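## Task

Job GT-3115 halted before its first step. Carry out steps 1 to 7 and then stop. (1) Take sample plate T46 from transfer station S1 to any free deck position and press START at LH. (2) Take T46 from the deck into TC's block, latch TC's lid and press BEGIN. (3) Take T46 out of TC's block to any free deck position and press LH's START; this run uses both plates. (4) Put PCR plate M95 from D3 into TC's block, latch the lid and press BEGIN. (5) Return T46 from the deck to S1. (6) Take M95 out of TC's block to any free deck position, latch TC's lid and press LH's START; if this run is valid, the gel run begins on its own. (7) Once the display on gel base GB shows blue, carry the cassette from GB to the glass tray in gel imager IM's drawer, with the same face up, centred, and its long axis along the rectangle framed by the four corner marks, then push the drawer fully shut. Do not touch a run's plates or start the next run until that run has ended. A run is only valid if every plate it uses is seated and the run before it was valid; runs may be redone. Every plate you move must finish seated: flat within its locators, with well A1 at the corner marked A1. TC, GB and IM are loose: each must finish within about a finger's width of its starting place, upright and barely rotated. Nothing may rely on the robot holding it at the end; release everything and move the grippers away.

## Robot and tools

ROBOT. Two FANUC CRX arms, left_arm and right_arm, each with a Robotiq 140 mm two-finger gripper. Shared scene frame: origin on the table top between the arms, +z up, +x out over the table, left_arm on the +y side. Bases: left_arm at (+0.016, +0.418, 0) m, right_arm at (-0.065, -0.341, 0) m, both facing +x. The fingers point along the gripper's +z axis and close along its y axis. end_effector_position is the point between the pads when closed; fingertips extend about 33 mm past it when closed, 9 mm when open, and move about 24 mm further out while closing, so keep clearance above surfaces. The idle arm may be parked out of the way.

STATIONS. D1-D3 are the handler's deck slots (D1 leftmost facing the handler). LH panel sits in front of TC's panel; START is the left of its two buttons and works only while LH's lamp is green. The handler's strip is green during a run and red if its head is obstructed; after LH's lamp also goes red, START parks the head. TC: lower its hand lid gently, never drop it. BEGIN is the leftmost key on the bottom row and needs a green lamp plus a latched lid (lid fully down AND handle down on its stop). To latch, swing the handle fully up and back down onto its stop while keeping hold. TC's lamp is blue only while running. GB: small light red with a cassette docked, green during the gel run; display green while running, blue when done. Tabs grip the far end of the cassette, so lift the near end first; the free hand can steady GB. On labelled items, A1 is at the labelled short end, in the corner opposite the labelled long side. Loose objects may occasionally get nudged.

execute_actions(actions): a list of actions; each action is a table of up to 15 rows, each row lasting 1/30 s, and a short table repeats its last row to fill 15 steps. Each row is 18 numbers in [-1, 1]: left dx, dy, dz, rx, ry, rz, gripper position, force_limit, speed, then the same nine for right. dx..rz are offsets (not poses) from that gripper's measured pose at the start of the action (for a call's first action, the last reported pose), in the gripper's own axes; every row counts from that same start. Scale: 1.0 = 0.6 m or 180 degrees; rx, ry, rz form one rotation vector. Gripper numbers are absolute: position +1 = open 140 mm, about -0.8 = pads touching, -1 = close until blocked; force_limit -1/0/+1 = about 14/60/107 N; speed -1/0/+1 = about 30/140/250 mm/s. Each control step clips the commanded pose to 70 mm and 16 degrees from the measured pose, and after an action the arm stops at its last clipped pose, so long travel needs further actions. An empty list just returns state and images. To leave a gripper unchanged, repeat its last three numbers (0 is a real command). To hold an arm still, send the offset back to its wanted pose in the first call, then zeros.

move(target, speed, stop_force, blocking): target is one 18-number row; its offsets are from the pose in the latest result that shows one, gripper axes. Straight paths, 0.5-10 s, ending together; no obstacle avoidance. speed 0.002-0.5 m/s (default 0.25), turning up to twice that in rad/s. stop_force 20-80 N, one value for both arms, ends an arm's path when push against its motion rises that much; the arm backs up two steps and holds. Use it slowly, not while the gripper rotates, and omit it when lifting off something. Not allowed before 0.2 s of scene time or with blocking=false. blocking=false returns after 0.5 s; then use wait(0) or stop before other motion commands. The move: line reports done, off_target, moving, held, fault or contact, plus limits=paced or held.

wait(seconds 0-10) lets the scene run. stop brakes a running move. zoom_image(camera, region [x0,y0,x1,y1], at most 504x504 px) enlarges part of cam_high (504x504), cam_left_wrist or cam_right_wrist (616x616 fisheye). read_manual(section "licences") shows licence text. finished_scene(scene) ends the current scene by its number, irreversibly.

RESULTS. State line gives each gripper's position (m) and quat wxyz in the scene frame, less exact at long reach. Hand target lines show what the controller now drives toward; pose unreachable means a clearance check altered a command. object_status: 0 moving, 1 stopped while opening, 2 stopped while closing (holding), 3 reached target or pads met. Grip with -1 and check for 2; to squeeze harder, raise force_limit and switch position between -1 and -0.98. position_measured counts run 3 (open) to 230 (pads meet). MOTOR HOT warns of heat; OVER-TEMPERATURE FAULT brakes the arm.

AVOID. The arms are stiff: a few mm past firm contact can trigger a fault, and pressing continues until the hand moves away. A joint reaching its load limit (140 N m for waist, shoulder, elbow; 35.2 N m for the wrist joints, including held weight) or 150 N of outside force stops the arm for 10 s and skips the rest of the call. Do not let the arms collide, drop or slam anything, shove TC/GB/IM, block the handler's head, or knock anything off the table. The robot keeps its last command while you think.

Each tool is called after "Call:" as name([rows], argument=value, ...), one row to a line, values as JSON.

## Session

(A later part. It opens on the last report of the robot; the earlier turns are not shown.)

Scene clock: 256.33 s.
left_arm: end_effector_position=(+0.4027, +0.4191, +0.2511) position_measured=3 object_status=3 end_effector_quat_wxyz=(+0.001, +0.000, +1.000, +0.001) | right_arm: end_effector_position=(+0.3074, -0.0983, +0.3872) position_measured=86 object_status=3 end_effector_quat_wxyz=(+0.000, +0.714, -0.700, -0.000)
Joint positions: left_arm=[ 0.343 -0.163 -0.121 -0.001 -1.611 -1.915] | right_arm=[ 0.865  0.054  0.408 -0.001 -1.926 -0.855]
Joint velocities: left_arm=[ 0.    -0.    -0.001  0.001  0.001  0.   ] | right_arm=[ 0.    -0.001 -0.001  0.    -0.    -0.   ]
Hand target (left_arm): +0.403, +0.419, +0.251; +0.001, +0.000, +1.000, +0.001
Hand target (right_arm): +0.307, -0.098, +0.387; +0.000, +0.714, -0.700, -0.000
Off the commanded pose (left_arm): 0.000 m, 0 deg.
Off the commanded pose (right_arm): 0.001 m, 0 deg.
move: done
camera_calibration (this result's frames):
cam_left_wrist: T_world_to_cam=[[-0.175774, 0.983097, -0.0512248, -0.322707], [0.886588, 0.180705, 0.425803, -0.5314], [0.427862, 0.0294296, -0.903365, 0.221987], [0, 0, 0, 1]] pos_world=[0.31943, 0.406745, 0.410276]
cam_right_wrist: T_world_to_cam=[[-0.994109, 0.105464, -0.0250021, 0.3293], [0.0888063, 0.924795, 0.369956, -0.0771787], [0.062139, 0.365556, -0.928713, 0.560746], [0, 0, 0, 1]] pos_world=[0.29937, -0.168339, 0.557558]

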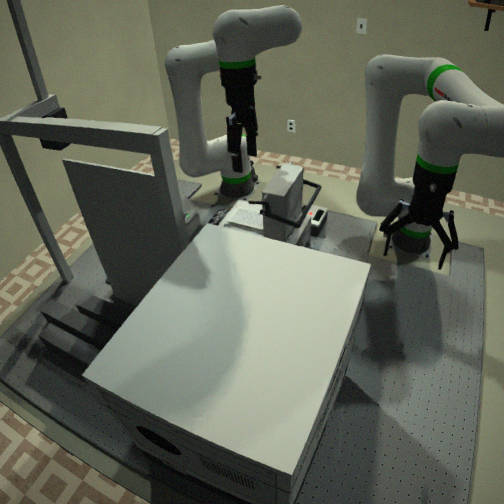

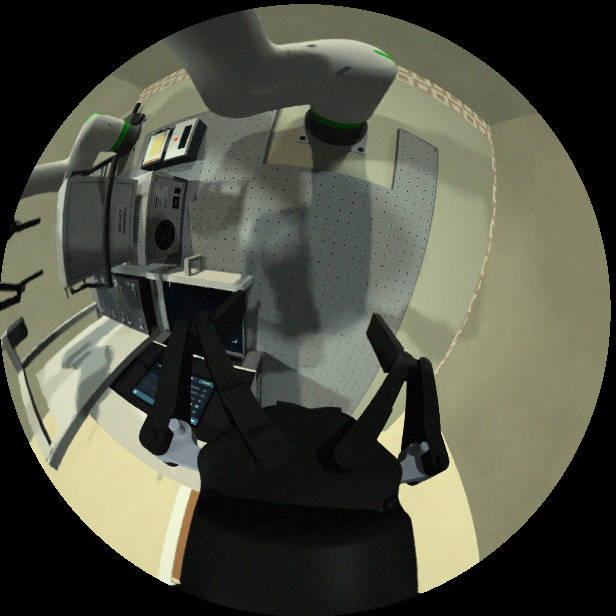

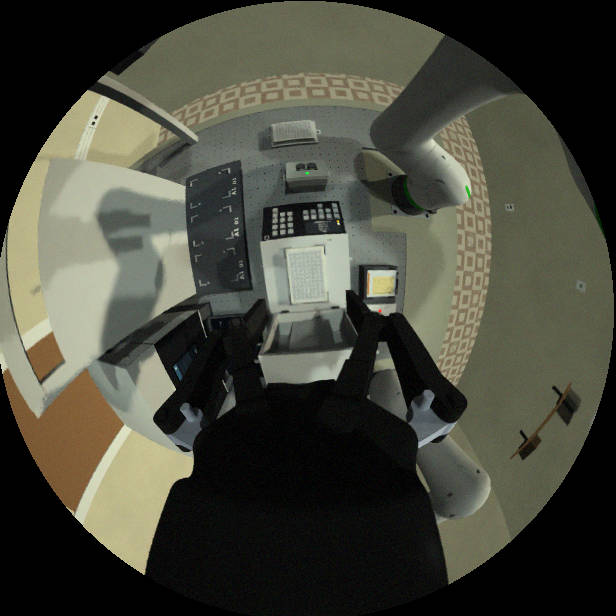

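Call:
execute_actions([
  [[0,0,0,0,0,0,1,0,0,0,0.001,0.15,0,0,0,0.34,-0.2,0]],
  [[0,0,0,0,0,0,1,0,0,0,0,0.15,0,0,0,0.34,-0.2,0]],
  [[0,0,0,0,0,0,1,0,0,0,0,0.0462,0,0,0,0.34,-0.2,0]],
  [[0,0,0,0,0,0,1,0,0,0,0,0,0,0,0,-1,-0.2,-0.4]],
  [[0,0,0,0,0,0,1,0,0,0,0,-0.006,0,0,0,-1,-0.2,-0.4],[0,0,0,0,0,0,1,0,0,0,0,-0.013,0,0,0,-1,-0.2,-0.4],[0,0,0,0,0,0,1,0,0,0,0,-0.022,0,0,0,-1,-0.2,-0.4],[0,0,0,0,0,0,1,0,0,0,0,-0.032,0,0,0,-1,-0.2,-0.4],[0,0,0,0,0,0,1,0,0,0,0,-0.042,0,0,0,-1,-0.2,-0.4]],
  [[0,0,0,0,0,0,1,0,0,0.0822,-0.1225,-0.0024,0,0,0.1265,-1,-0.2,-0.4]],
  [[0,0,0,0,0,0,1,0,0,0.0284,-0.1447,-0.0024,0,0,0.1265,-1,-0.2,-0.4]],
  [[0,0,0,0,0,0,1,0,0,-0.0299,-0.1444,-0.0024,0,0,0.1265,-1,-0.2,-0.4]],
  [[0,0,0,0,0,0,1,0,0,-0.0487,-0.0562,0.075,0,0,0.1265,-1,-0.2,-0.4]],
  [[0,0,0,0,0,0,1,0,0,0,0,0.083,0,0,0,-1,-0.2,-0.4]],
])

Call:
zoom_image(camera="cam_right_wrist", region=[230, 220, 390, 380])

Scene clock: 261.97 s.
left_arm: end_effector_position=(+0.4027, +0.4191, +0.2511) position_measured=3 object_status=3 end_effector_quat_wxyz=(+0.001, +0.000, +1.000, +0.001) | right_arm: end_effector_position=(+0.5693, -0.2610, +0.1135) position_measured=109 object_status=2 end_effector_quat_wxyz=(-0.000, -0.002, +1.000, -0.000)
Joint positions: left_arm=[ 0.343 -0.163 -0.121 -0.001 -1.611 -1.915] | right_arm=[ 0.321  0.516  0.348  0.001 -1.404 -1.898]
Joint velocities: left_arm=[ 0.     0.001 -0.     0.001 -0.     0.001] | right_arm=[ 0.     0.     0.003 -0.001 -0.    -0.001]
Hand target (left_arm): +0.403, +0.419, +0.251; +0.001, +0.000, +1.000, +0.001
Hand target (right_arm): +0.569, -0.261, +0.114; -0.000, -0.002, +1.000, -0.000
Off the commanded pose (left_arm): 0.000 m, 0 deg.
Off the commanded pose (right_arm): 0.000 m, 0 deg.
camera_calibration (this result's frames):
cam_left_wrist: T_world_to_cam=[[-0.175774, 0.983097, -0.0512249, -0.322706], [0.886588, 0.180705, 0.425803, -0.5314], [0.427862, 0.0294295, -0.903365, 0.221987], [0, 0, 0, 1]] pos_world=[0.31943, 0.406745, 0.410276]
cam_right_wrist: T_world_to_cam=[[0.12141, 0.992233, -0.0270666, 0.196624], [0.923459, -0.102911, 0.36964, -0.592114], [0.363984, -0.0698727, -0.928781, 0.0643598], [0, 0, 0, 1]] pos_world=[0.499495, -0.251535, 0.283967]

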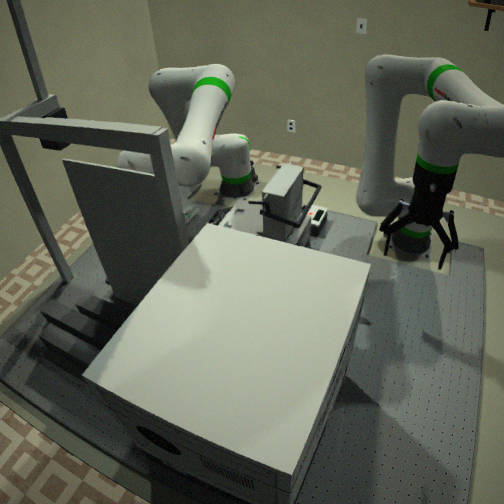

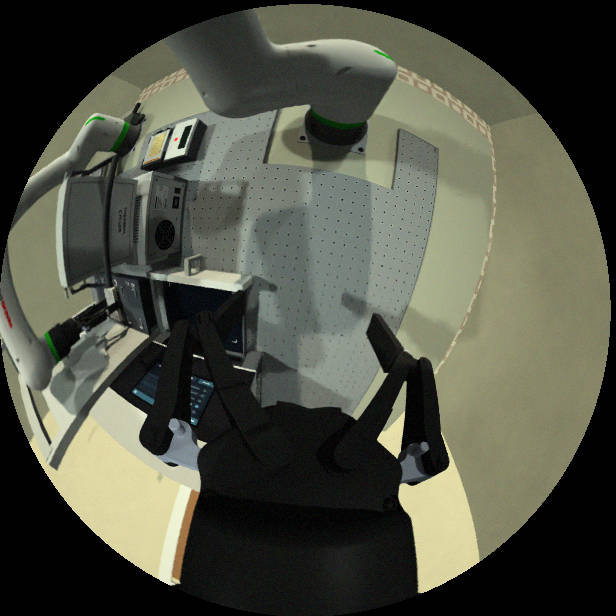

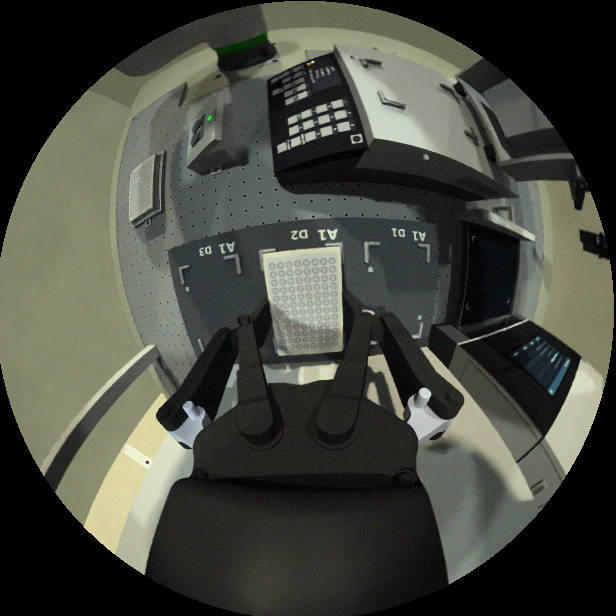

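Region (230, 220, 390, 380) of cam_right_wrist's 616x616 image, scaled by 3.150, with more detail than that image has.

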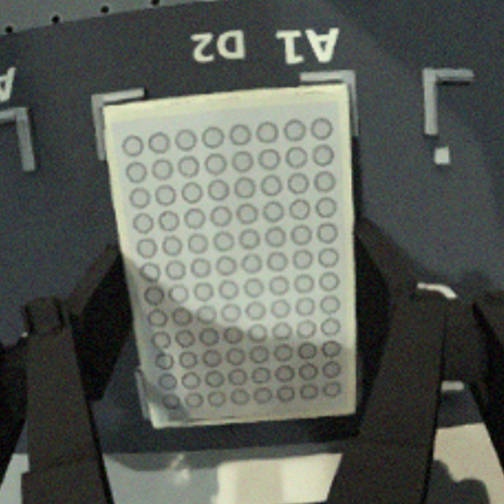

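Call:
move(target=[0,0,0,0,0,0,1,0,0,-0.0034,-0.0016,0.02,0,0,0.001,-1,-0.2,-0.4], speed=0.009, stop_force=20)

Call:
zoom_image(camera="cam_right_wrist", region=[230, 220, 390, 380])

Scene clock: 264.70 s.
left_arm: end_effector_position=(+0.4027, +0.4191, +0.2511) position_measured=3 object_status=3 end_effector_quat_wxyz=(+0.001, +0.000, +1.000, +0.001) | right_arm: end_effector_position=(+0.5708, -0.2618, +0.1046) position_measured=109 object_status=2 end_effector_quat_wxyz=(-0.000, -0.000, +1.000, -0.000)
Joint positions: left_arm=[ 0.343 -0.163 -0.121 -0.001 -1.611 -1.915] | right_arm=[ 0.319  0.524  0.339  0.001 -1.387 -1.899]
Joint velocities: left_arm=[-0.001  0.     0.001  0.     0.001  0.   ] | right_arm=[-0.    -0.001  0.002 -0.    -0.002  0.   ]
Hand target (left_arm): +0.403, +0.419, +0.251; +0.001, +0.000, +1.000, +0.001
Hand target (right_arm): +0.571, -0.262, +0.105; -0.000, -0.000, +1.000, -0.000
Off the commanded pose (left_arm): 0.000 m, 0 deg.
Off the commanded pose (right_arm): 0.003 m, 0 deg.
move: contact (right_arm)
camera_calibration (this result's frames):
cam_left_wrist: T_world_to_cam=[[-0.175774, 0.983097, -0.0512249, -0.322706], [0.886588, 0.180705, 0.425803, -0.531401], [0.427862, 0.0294296, -0.903365, 0.221987], [0, 0, 0, 1]] pos_world=[0.31943, 0.406745, 0.410276]
cam_right_wrist: T_world_to_cam=[[0.123825, 0.991934, -0.0270815, 0.195494], [0.923199, -0.105152, 0.369657, -0.59072], [0.363828, -0.0707744, -0.928773, 0.0552572], [0, 0, 0, 1]] pos_world=[0.501041, -0.252122, 0.274979]

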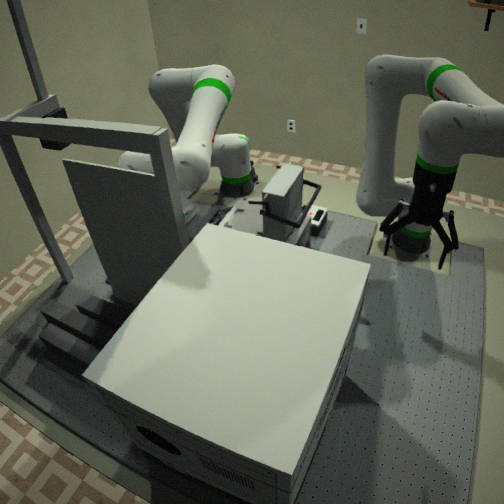

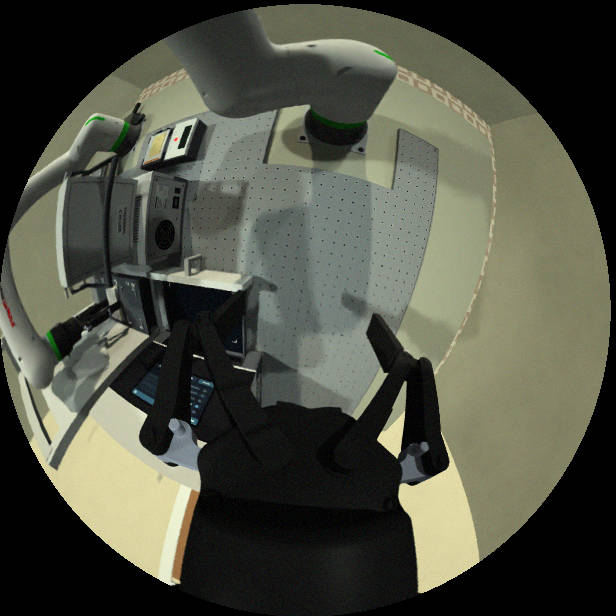

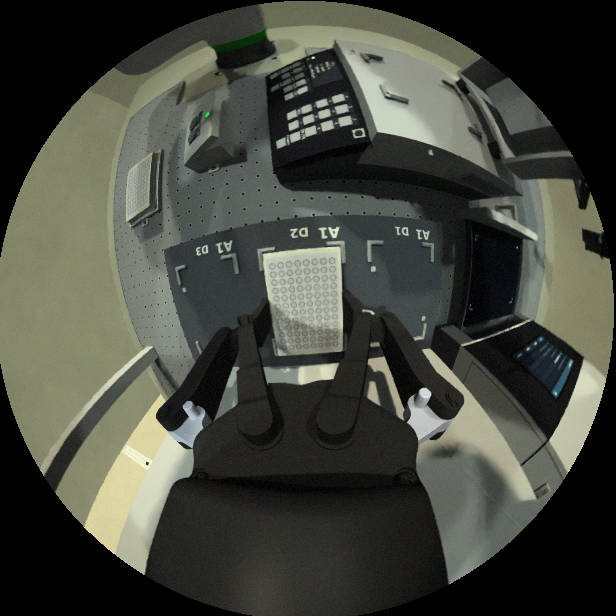

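Region (230, 220, 390, 380) of cam_right_wrist's 616x616 image, scaled by 3.150, with more detail than that image has.

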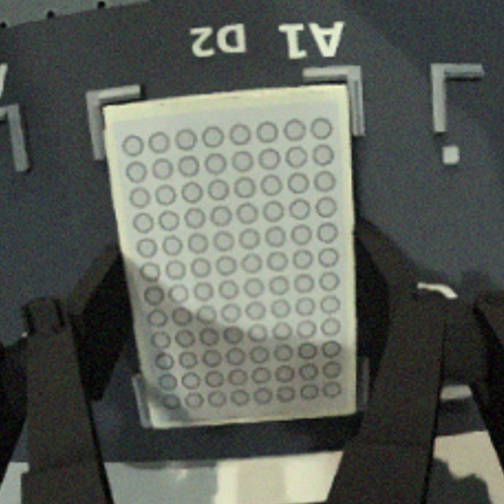

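Call:
execute_actions([
  [[0,0,0,0,0,0,1,0,0,0,0,0,0,0,0,0.34,-0.2,0],[0,0,0,0,0,0,1,0,0,0,0,0,0,0,0,0.34,-0.2,0],[0,0,0,0,0,0,1,0,0,0,0,0,0,0,0,0.34,-0.2,0],[0,0,0,0,0,0,1,0,0,0,0,0,0,0,0,0.34,-0.2,0],[0,0,0,0,0,0,1,0,0,0,0,0,0,0,0,0.34,-0.2,0],[0,0,0,0,0,0,1,0,0,0,0,0,0,0,0,0.34,-0.2,0],[0,0,0,0,0,0,1,0,0,0,0,-0.01,0,0,0,0.34,-0.2,0],[0,0,0,0,0,0,1,0,0,0,0,-0.02,0,0,0,0.34,-0.2,0],[0,0,0,0,0,0,1,0,0,0,0,-0.033,0,0,0,0.34,-0.2,0]],
  [[0,0,0,0,0,0,1,0,0,0.05,0.0167,-0.1,0,0,-0.126,0.34,-0.2,0]],
  [[0,0,0,0,0,0,1,0,0,0.0522,0.0774,-0.0673,0,0,-0.126,-0.45,-0.6,0]],
  [[0,0,0,0,0,0,1,0,0,0.0183,0.0916,-0.0673,0,0,-0.126,-0.45,-0.6,0]],
  [[0,0,0,0,0,0,1,0,0,-0.0184,0.0915,-0.0673,0,0,-0.126,-0.45,-0.6,0]],
  [[0,0,0,0,0,0,1,0,0,-0.0523,0.0773,-0.0673,0,0,-0.126,-0.45,-0.6,0]],
  [[0,0,0,0,0,0,1,0,0,-0.0781,0.0512,-0.0673,0,0,-0.126,-0.45,-0.6,0]],
])

Call:
move(target=[0,0,0,0,0,0,1,0,0,-0.288,-0.219,0,-0.0527,0.0218,-0.2493,-0.45,-0.6,0], speed=0.45)

Scene clock: 269.03 s.
left_arm: end_effector_position=(+0.4027, +0.4191, +0.2511) position_measured=3 object_status=3 end_effector_quat_wxyz=(+0.001, +0.000, +1.000, +0.001) | right_arm: end_effector_position=(+0.3074, -0.0978, +0.3870) position_measured=186 object_status=3 end_effector_quat_wxyz=(+0.000, +0.927, -0.374, +0.001)
Joint positions: left_arm=[ 0.343 -0.163 -0.121 -0.001 -1.611 -1.915] | right_arm=[ 0.867  0.053  0.407  0.001 -1.924 -0.072]
Joint velocities: left_arm=[ 0.    -0.     0.001  0.001  0.001  0.   ] | right_arm=[-0.     0.001  0.003 -0.003 -0.001  0.002]
Hand target (left_arm): +0.403, +0.419, +0.251; +0.001, +0.000, +1.000, +0.001
Hand target (right_arm): +0.307, -0.098, +0.387; +0.000, +0.927, -0.374, +0.001
Off the commanded pose (left_arm): 0.000 m, 0 deg.
Off the commanded pose (right_arm): 0.000 m, 0 deg.
camera_calibration (this result's frames):
cam_left_wrist: T_world_to_cam=[[-0.175774, 0.983097, -0.0512248, -0.322707], [0.886588, 0.180705, 0.425803, -0.5314], [0.427862, 0.0294296, -0.903365, 0.221987], [0, 0, 0, 1]] pos_world=[0.31943, 0.406745, 0.410276]
cam_right_wrist: T_world_to_cam=[[-0.778419, -0.627193, -0.0263276, 0.191819], [-0.590619, 0.717528, 0.369221, 0.111335], [-0.212682, 0.302958, -0.928969, 0.638851], [0, 0, 0, 1]] pos_world=[0.350944, -0.153123, 0.557416]

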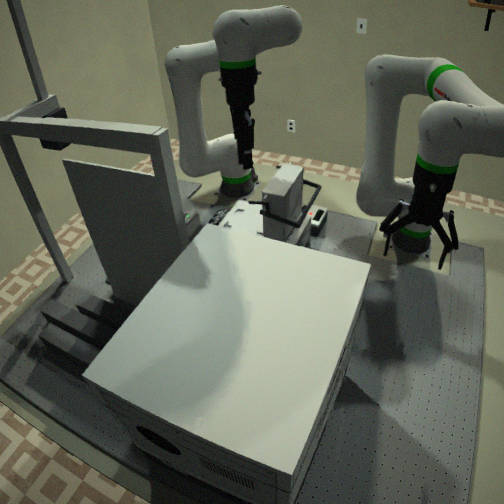

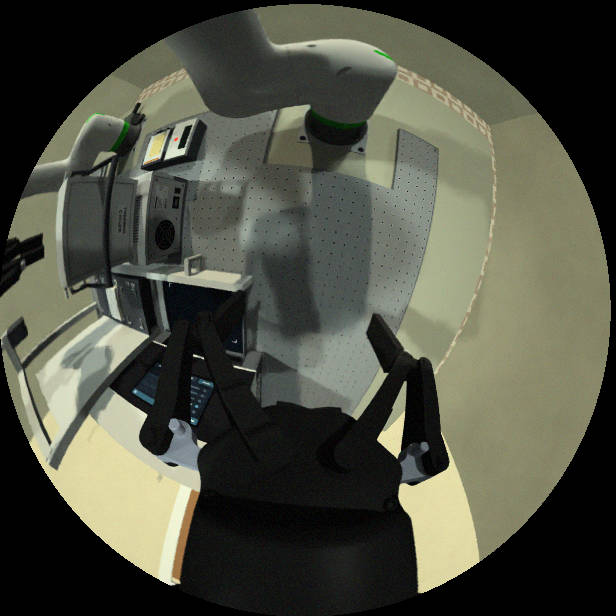

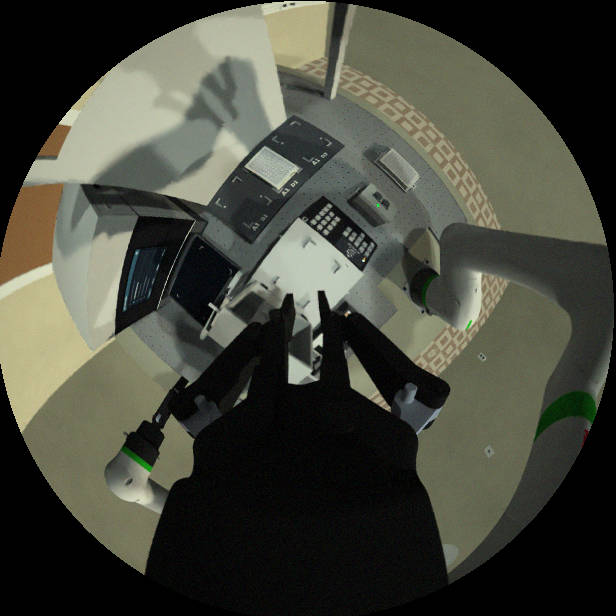

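Scene clock: 270.50 s.
left_arm: end_effector_position=(+0.4027, +0.4191, +0.2511) position_measured=3 object_status=3 end_effector_quat_wxyz=(+0.001, +0.000, +1.000, +0.001) | right_arm: end_effector_position=(+0.2736, +0.1169, +0.3871) position_measured=186 object_status=3 end_effector_quat_wxyz=(+0.087, +0.996, +0.008, +0.001)
Joint positions: left_arm=[ 0.343 -0.163 -0.121 -0.001 -1.611 -1.915] | right_arm=[ 1.197  0.607  1.109  0.084 -2.233  0.428]
Joint velocities: left_arm=[-0.     0.     0.     0.001 -0.001 -0.   ] | right_arm=[-0.001  0.004  0.005 -0.001 -0.002  0.   ]
Hand target (left_arm): +0.403, +0.419, +0.251; +0.001, +0.000, +1.000, +0.001
Hand target (right_arm): +0.274, +0.117, +0.387; +0.087, +0.996, +0.009, +0.001
Off the commanded pose (left_arm): 0.000 m, 0 deg.
Off the commanded pose (right_arm): 0.001 m, 0 deg.
move: done
camera_calibration (this result's frames):
cam_left_wrist: T_world_to_cam=[[-0.175774, 0.983097, -0.0512248, -0.322707], [0.886588, 0.180705, 0.425803, -0.5314], [0.427862, 0.0294296, -0.903365, 0.221987], [0, 0, 0, 1]] pos_world=[0.31943, 0.406745, 0.410276]
cam_right_wrist: T_world_to_cam=[[-0.107872, -0.983362, 0.146158, 0.0916391], [-0.926082, 0.152862, 0.344971, 0.104408], [-0.361573, -0.0981414, -0.927164, 0.65365], [0, 0, 0, 1]] pos_world=[0.342918, 0.138305, 0.556629]

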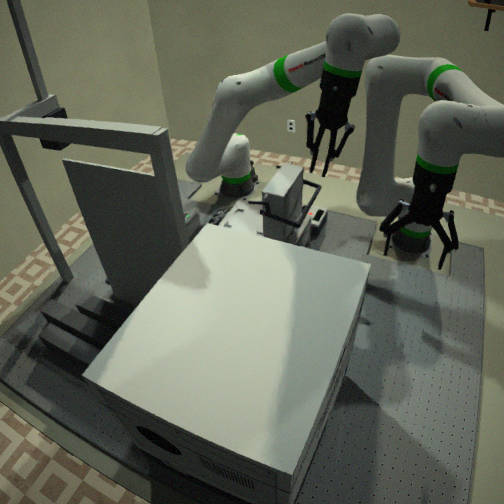

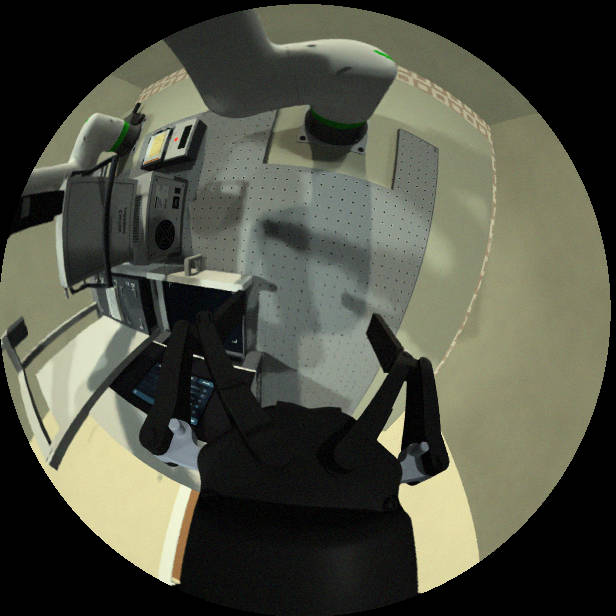

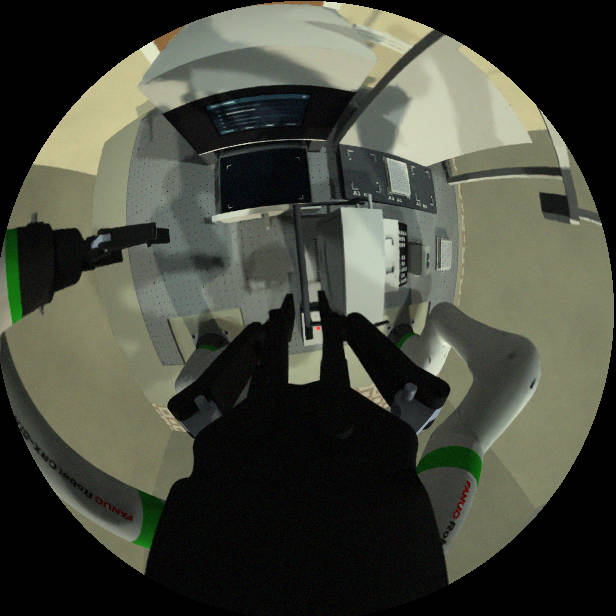

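Call:
execute_actions([
  [[0,0,0,0,0,0,1,0,0,0,-0.0009,0.095,0,0,0,-0.45,-0.6,0]],
  [[0,0,0,0,0,0,1,0,0,0,0,0.0905,0,0,0,-0.45,-0.6,0]],
  [[0,0,0,0,0,0,1,0,0,0,0,0,0,0,0,-1,-0.6,0]],
  [[0,0,0,0,0,0,1,0,0,0,0.0678,-0.0351,0,0,0,-1,-0.6,0]],
  [[0,0,0,0,0,0,1,0,0,0,0.0756,-0.0143,0.0278,0,0,-1,-0.6,0]],
  [[0,0,0,0,0,0,1,0,0,0,0.0782,-0.0004,0.0278,0,0,-1,-0.6,0]],
  [[0,0,0,0,0,0,1,0,0,0,0.0768,0.0155,0.0278,0,0,-1,-0.6,0]],
  [[0,0,0,0,0,0,1,0,0,0,0.0091,0.0036,0.0035,0,0,-1,-0.6,0],[0,0,0,0,0,0,1,0,0,0,0.0181,0.0073,0.007,0,0,-1,-0.6,0],[0,0,0,0,0,0,1,0,0,0,0.0272,0.0109,0.0104,0,0,-1,-0.6,0],[0,0,0,0,0,0,1,0,0,0,0.0363,0.0146,0.0139,0,0,-1,-0.6,0],[0,0,0,0,0,0,1,0,0,0,0.0453,0.0182,0.0174,0,0,-1,-0.6,0],[0,0,0,0,0,0,1,0,0,0,0.0544,0.0218,0.0209,0,0,-1,-0.6,0],[0,0,0,0,0,0,1,0,0,0,0.0634,0.0255,0.0243,0,0,-1,-0.6,0],[0,0,0,0,0,0,1,0,0,0,0.0725,0.0291,0.0278,0,0,-1,-0.6,0]],
])

Call:
move(target=[0,0,0,0,0,0,1,0,0,0,0.0078,0.015,0,0,0,-1,-0.6,0], speed=0.01, stop_force=20)

Scene clock: 277.87 s.
left_arm: end_effector_position=(+0.4027, +0.4191, +0.2511) position_measured=3 object_status=3 end_effector_quat_wxyz=(+0.001, +0.000, +1.000, +0.001) | right_arm: end_effector_position=(+0.2781, -0.1164, +0.2957) position_measured=215 object_status=2 end_effector_quat_wxyz=(-0.086, +0.996, +0.009, -0.002)
Joint positions: left_arm=[ 0.343 -0.163 -0.121 -0.001 -1.611 -1.915] | right_arm=[ 0.779 -0.165  0.007 -0.124 -1.623  0.787]
Joint velocities: left_arm=[-0.    -0.001  0.001 -0.001 -0.001  0.   ] | right_arm=[-0.002 -0.    -0.002 -0.003 -0.     0.003]
Hand target (left_arm): +0.403, +0.419, +0.251; +0.001, +0.000, +1.000, +0.001
Hand target (right_arm): +0.278, -0.116, +0.296; -0.086, +0.996, +0.009, -0.002
Off the commanded pose (left_arm): 0.000 m, 0 deg.
Off the commanded pose (right_arm): 0.000 m, 0 deg.
camera_calibration (this result's frames):
cam_left_wrist: T_world_to_cam=[[-0.175774, 0.983097, -0.0512247, -0.322707], [0.886588, 0.180705, 0.425803, -0.5314], [0.427862, 0.0294296, -0.903365, 0.221987], [0, 0, 0, 1]] pos_world=[0.31943, 0.406745, 0.410276]
cam_right_wrist: T_world_to_cam=[[-0.107283, -0.974944, -0.194868, -0.0223302], [-0.922726, 0.0246511, 0.384668, 0.148195], [-0.370226, 0.221079, -0.902251, 0.579804], [0, 0, 0, 1]] pos_world=[0.349006, -0.153606, 0.461772]

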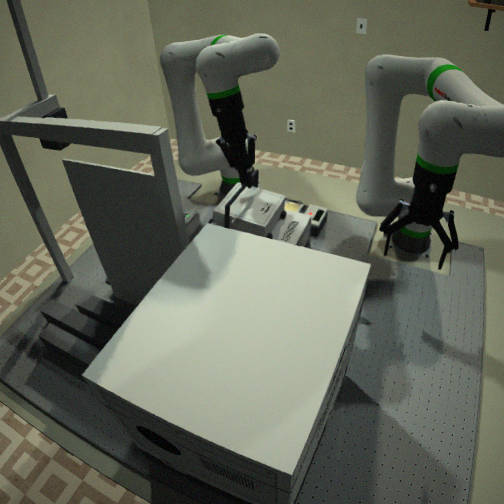

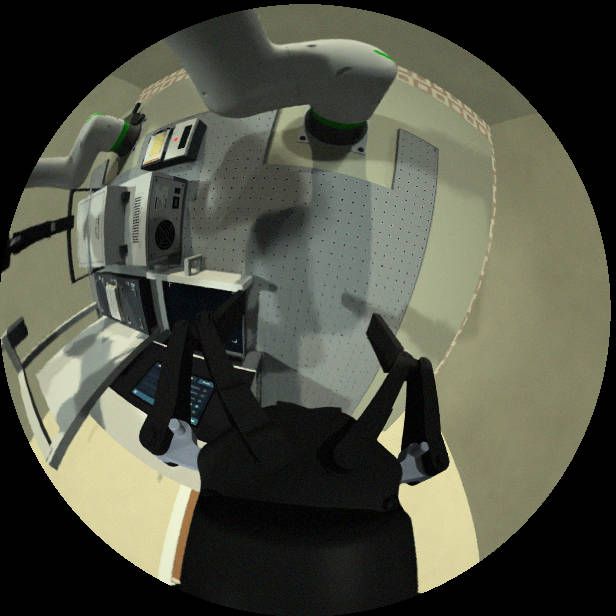

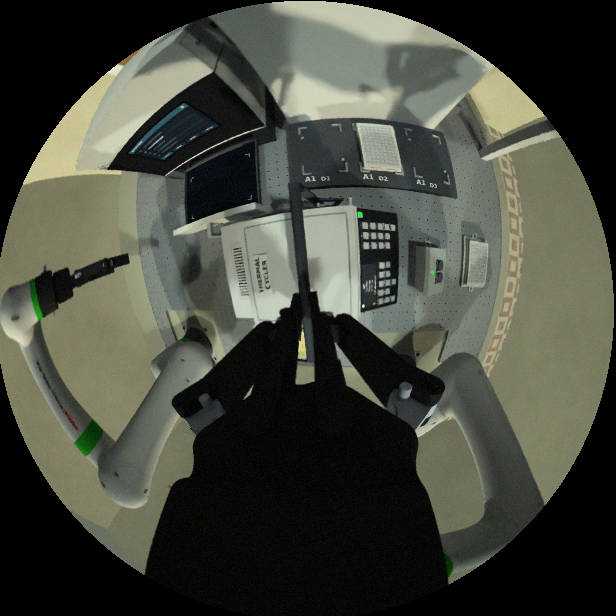

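Scene clock: 278.43 s.
left_arm: end_effector_position=(+0.4027, +0.4191, +0.2511) position_measured=3 object_status=3 end_effector_quat_wxyz=(+0.001, +0.000, +1.000, +0.001) | right_arm: end_effector_position=(+0.2781, -0.1171, +0.2933) position_measured=215 object_status=2 end_effector_quat_wxyz=(-0.086, +0.996, +0.009, -0.002)
Joint positions: left_arm=[ 0.343 -0.163 -0.121 -0.001 -1.611 -1.915] | right_arm=[ 0.777 -0.167 -0.    -0.125 -1.618  0.789]
Joint velocities: left_arm=[ 0.    -0.    -0.001  0.     0.     0.   ] | right_arm=[ 0.002  0.001 -0.001 -0.001 -0.003 -0.002]
Hand target (left_arm): +0.403, +0.419, +0.251; +0.001, +0.000, +1.000, +0.001
Hand target (right_arm): +0.278, -0.117, +0.293; -0.086, +0.996, +0.009, -0.002
Off the commanded pose (left_arm): 0.000 m, 0 deg.
Off the commanded pose (right_arm): 0.008 m, 0 deg.
move: contact (right_arm)
camera_calibration (this result's frames):
cam_left_wrist: T_world_to_cam=[[-0.175774, 0.983097, -0.0512249, -0.322706], [0.886588, 0.180705, 0.425803, -0.5314], [0.427862, 0.0294296, -0.903365, 0.221987], [0, 0, 0, 1]] pos_world=[0.31943, 0.406745, 0.410276]
cam_right_wrist: T_world_to_cam=[[-0.107234, -0.974912, -0.195057, -0.0234741], [-0.922731, 0.0245327, 0.384662, 0.149132], [-0.370226, 0.221234, -0.902213, 0.577829], [0, 0, 0, 1]] pos_world=[0.349019, -0.154379, 0.459381]

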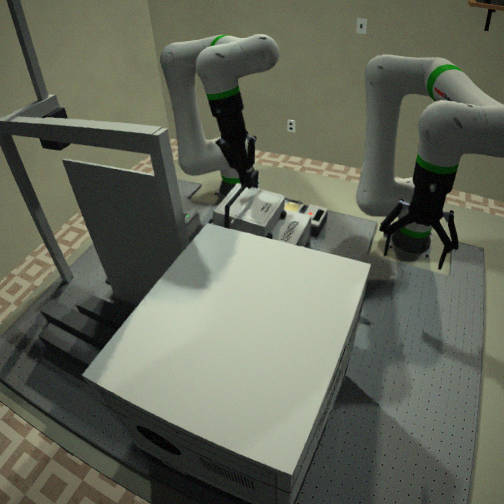

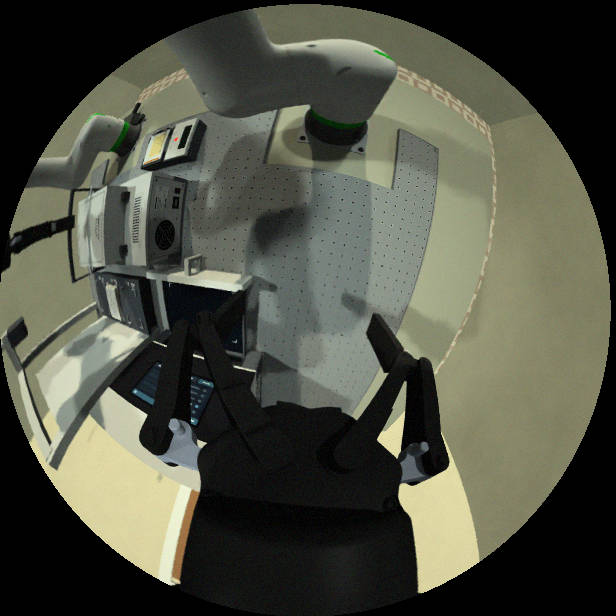

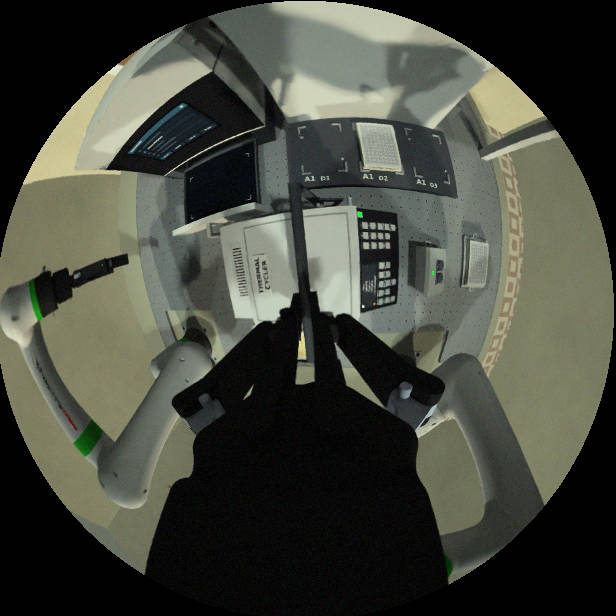

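Call:
execute_actions([
  [[0,0,0,0,0,0,1,0,0,0,0,0,0,0,0,-0.98,-0.9,0],[0,0,0,0,0,0,1,0,0,0,0,0,0,0,0,-0.98,-0.9,0],[0,0,0,0,0,0,1,0,0,0,0.0657,-0.0009,0.0722,0,0,-0.98,-0.9,0]],
  [[0,0,0,0,0,0,1,0,0,0,0.0641,0.0001,0.0722,0,0,-0.98,-0.9,0]],
  [[0,0,0,0,0,0,1,0,0,0,0.0634,0.0067,0.0722,0,0,-0.98,-0.9,0]],
  [[0,0,0,0,0,0,1,0,0,0,0.0602,0.0148,0.0722,0,0,-0.98,-0.9,0]],
])

Call:
move(target=[0,0,0,0,0,0,1,0,0,0,0.034,0.0115,0,0,0,-0.98,-0.9,0], speed=0.012, stop_force=25)

Scene clock: 280.67 s.
left_arm: end_effector_position=(+0.4027, +0.4191, +0.2511) position_measured=3 object_status=3 end_effector_quat_wxyz=(+0.001, +0.000, +1.000, +0.001) | right_arm: end_effector_position=(+0.2803, -0.2359, +0.2166) position_measured=215 object_status=2 end_effector_quat_wxyz=(-0.504, +0.864, +0.006, +0.005)
Joint positions: left_arm=[ 0.343 -0.163 -0.121 -0.001 -1.611 -1.915] | right_arm=[-0.366 -0.    -0.23  -0.98  -1.753  1.966]
Joint velocities: left_arm=[ 0.    -0.     0.    -0.     0.001 -0.001] | right_arm=[-0.     0.005  0.002 -0.    -0.005  0.006]
Hand target (left_arm): +0.403, +0.419, +0.251; +0.001, +0.000, +1.000, +0.001
Hand target (right_arm): +0.280, -0.236, +0.217; -0.504, +0.864, +0.006, +0.005
Off the commanded pose (left_arm): 0.000 m, 0 deg.
Off the commanded pose (right_arm): 0.000 m, 0 deg.
camera_calibration (this result's frames):
cam_left_wrist: T_world_to_cam=[[-0.175774, 0.983097, -0.0512248, -0.322707], [0.886588, 0.180705, 0.425803, -0.5314], [0.427862, 0.0294296, -0.903365, 0.221987], [0, 0, 0, 1]] pos_world=[0.31943, 0.406745, 0.410276]
cam_right_wrist: T_world_to_cam=[[-0.109682, -0.46592, -0.878002, 0.114725], [-0.925648, -0.273952, 0.261009, 0.140763], [-0.36214, 0.841349, -0.401231, 0.571282], [0, 0, 0, 1]] pos_world=[0.349764, -0.388632, 0.293204]

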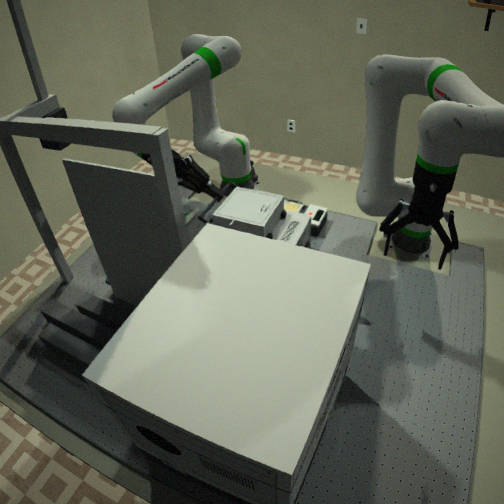

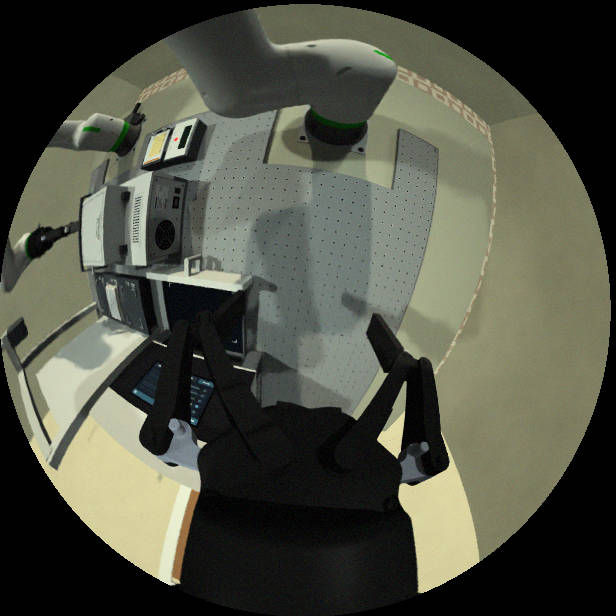

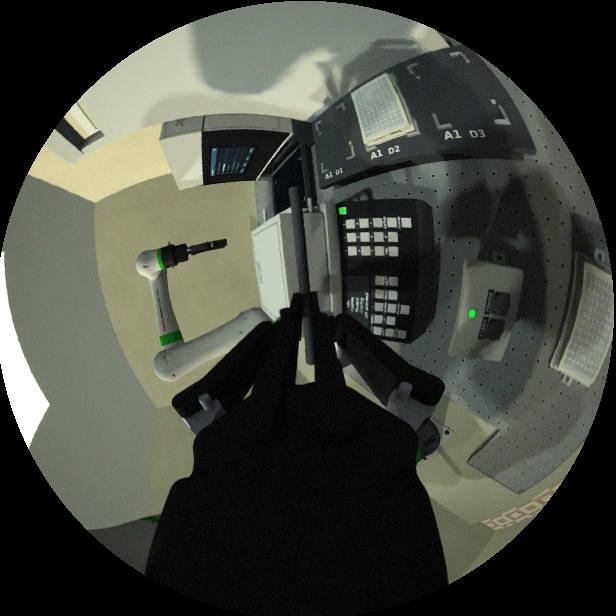

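Scene clock: 282.67 s.
left_arm: end_effector_position=(+0.4027, +0.4191, +0.2511) position_measured=3 object_status=3 end_effector_quat_wxyz=(+0.001, +0.000, +1.000, +0.001) | right_arm: end_effector_position=(+0.2807, -0.2398, +0.1955) position_measured=215 object_status=2 end_effector_quat_wxyz=(-0.504, +0.864, +0.006, +0.005)
Joint positions: left_arm=[ 0.343 -0.163 -0.121 -0.001 -1.611 -1.915] | right_arm=[-0.372  0.034 -0.251 -0.97  -1.727  2.017]
Joint velocities: left_arm=[-0.    -0.001 -0.     0.001 -0.002 -0.   ] | right_arm=[-0.     0.    -0.     0.002  0.    -0.   ]
Hand target (left_arm): +0.403, +0.419, +0.251; +0.001, +0.000, +1.000, +0.001
Hand target (right_arm): +0.281, -0.240, +0.195; -0.504, +0.864, +0.006, +0.005
Off the commanded pose (left_arm): 0.000 m, 0 deg.
Off the commanded pose (right_arm): 0.000 m, 0 deg.
move: done
camera_calibration (this result's frames):
cam_left_wrist: T_world_to_cam=[[-0.175773, 0.983097, -0.0512248, -0.322707], [0.886588, 0.180705, 0.425803, -0.5314], [0.427862, 0.0294296, -0.903365, 0.221987], [0, 0, 0, 1]] pos_world=[0.31943, 0.406745, 0.410276]
cam_right_wrist: T_world_to_cam=[[-0.10954, -0.465807, -0.87808, 0.0943983], [-0.9256, -0.274195, 0.260924, 0.145451], [-0.362306, 0.841333, -0.401115, 0.566239], [0, 0, 0, 1]] pos_world=[0.350122, -0.392543, 0.272065]

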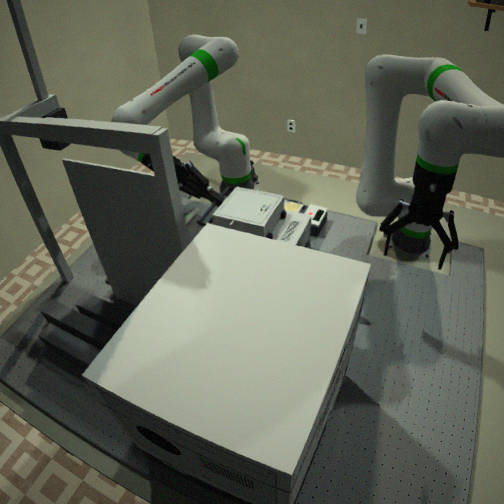

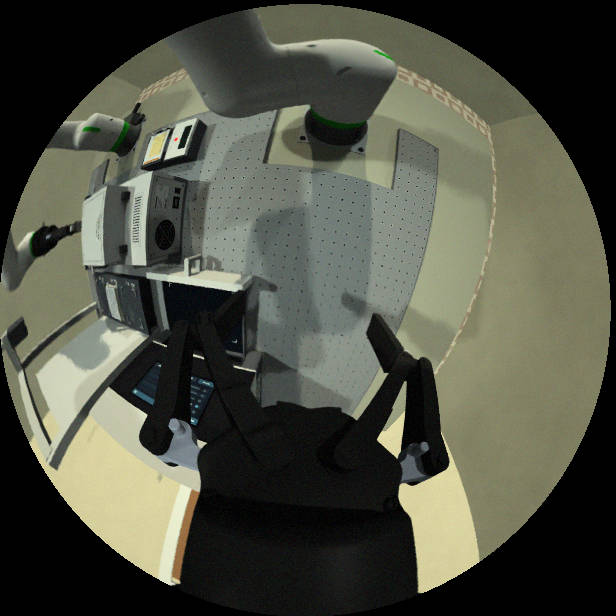

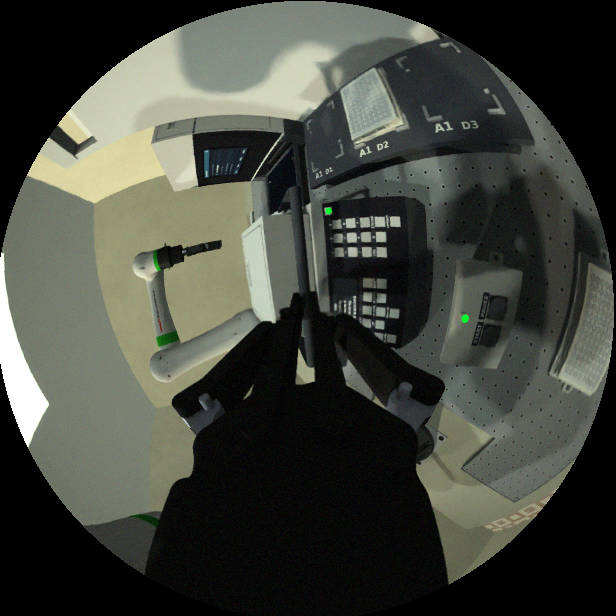

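Call:
move(target=[0,0,0,0,0,0,1,0,0,0,0.012,0.004,0,0,0,-0.98,-0.9,0], speed=0.008, stop_force=25)

Call:
execute_actions([
  [[0,0,0,0,0,0,1,0,0,0,0,0,0,0,0,-0.45,0,0],[0,0,0,0,0,0,1,0,0,0,0,0,0,0,0,-0.45,0,0],[0,0,0,0,0,0,1,0,0,0,0,0,0,0,0,-0.45,0,0],[0,0,0,0,0,0,1,0,0,0,0,0,0,0,0,-0.45,0,0],[0,0,0,0,0,0,1,0,0,0,0,0,0,0,0,-0.45,0,0],[0,0,0,0,0,0,1,0,0,0,0,0,0,0,0,-0.45,0,0],[0,0,0,0,0,0,1,0,0,0,0,0,-0.03,0,0,0,-0.45,0,0]],
  [[0,0,0,0,0,0,1,0,0,0,0,-0.07,0,0,0,-0.45,0,0]],
  [[0,0,0,0,0,0,1,0,0,0,0,0,-0.0529,0.0519,0.0905,-1,0,0]],
  [[0,0,0,0,0,0,1,0,0,0,0,0,-0.0529,0.0519,0.0905,-1,0,0]],
  [[0,0,0,0,0,0,1,0,0,0,0,0,-0.0529,0.0519,0.0905,-1,0,0]],
  [[0,0,0,0,0,0,1,0,0,0,0,0,-0.0529,0.0519,0.0905,-1,0,0]],
  [[0,0,0,0,0,0,1,0,0,0,0,0,-0.0529,0.0519,0.0905,-1,0,0]],
  [[0,0,0,0,0,0,1,0,0,0.15,0.0225,0.06,0,0,0,-1,0,0]],
  [[0,0,0,0,0,0,1,0,0,0.0352,0,0.125,0,0,0,-1,0,0]],
])

Scene clock: 283.90 s.
left_arm: end_effector_position=(+0.4027, +0.4191, +0.2511) position_measured=3 object_status=3 end_effector_quat_wxyz=(+0.001, +0.000, +1.000, +0.001) | right_arm: end_effector_position=(+0.2807, -0.2401, +0.1940) position_measured=215 object_status=2 end_effector_quat_wxyz=(-0.504, +0.864, +0.006, +0.005)
Joint positions: left_arm=[ 0.343 -0.163 -0.121 -0.001 -1.611 -1.915] | right_arm=[-0.373  0.036 -0.253 -0.97  -1.725  2.02 ]
Joint velocities: left_arm=[-0.    -0.    -0.001 -0.001  0.     0.   ] | right_arm=[ 0.002 -0.001  0.001 -0.002 -0.001 -0.002]
Hand target (left_arm): +0.403, +0.419, +0.251; +0.001, +0.000, +1.000, +0.001
Hand target (right_arm): +0.281, -0.240, +0.194; -0.504, +0.864, +0.006, +0.005
Off the commanded pose (left_arm): 0.000 m, 0 deg.
Off the commanded pose (right_arm): 0.006 m, 0 deg.
move: contact (right_arm)
camera_calibration (this result's frames):
cam_left_wrist: T_world_to_cam=[[-0.175774, 0.983097, -0.0512249, -0.322706], [0.886588, 0.180705, 0.425803, -0.5314], [0.427862, 0.0294295, -0.903365, 0.221987], [0, 0, 0, 1]] pos_world=[0.31943, 0.406745, 0.410276]
cam_right_wrist: T_world_to_cam=[[-0.109525, -0.465601, -0.878191, 0.0930786], [-0.925659, -0.274129, 0.260783, 0.145878], [-0.362159, 0.841468, -0.400964, 0.565851], [0, 0, 0, 1]] pos_world=[0.350156, -0.392819, 0.270584]

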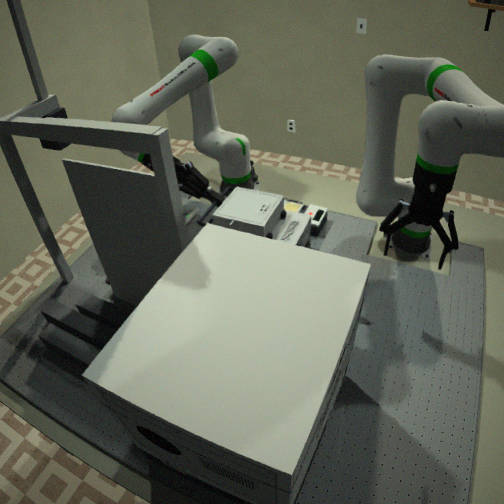

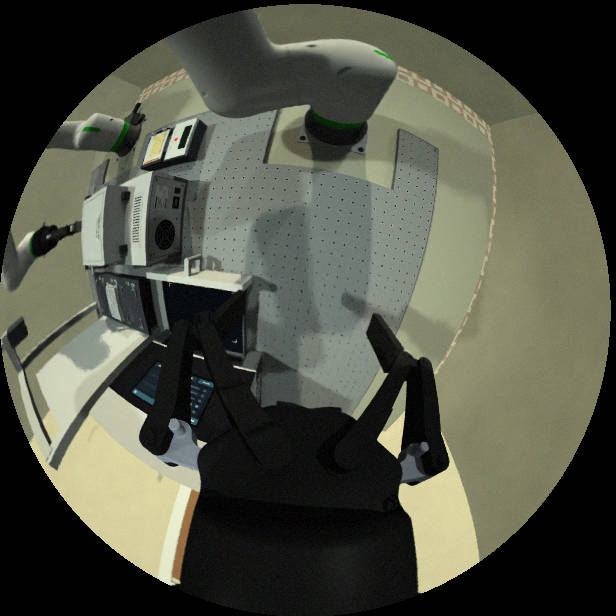

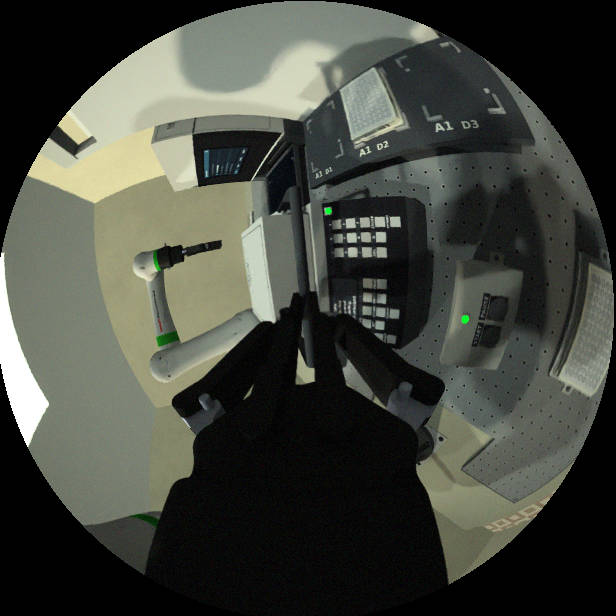

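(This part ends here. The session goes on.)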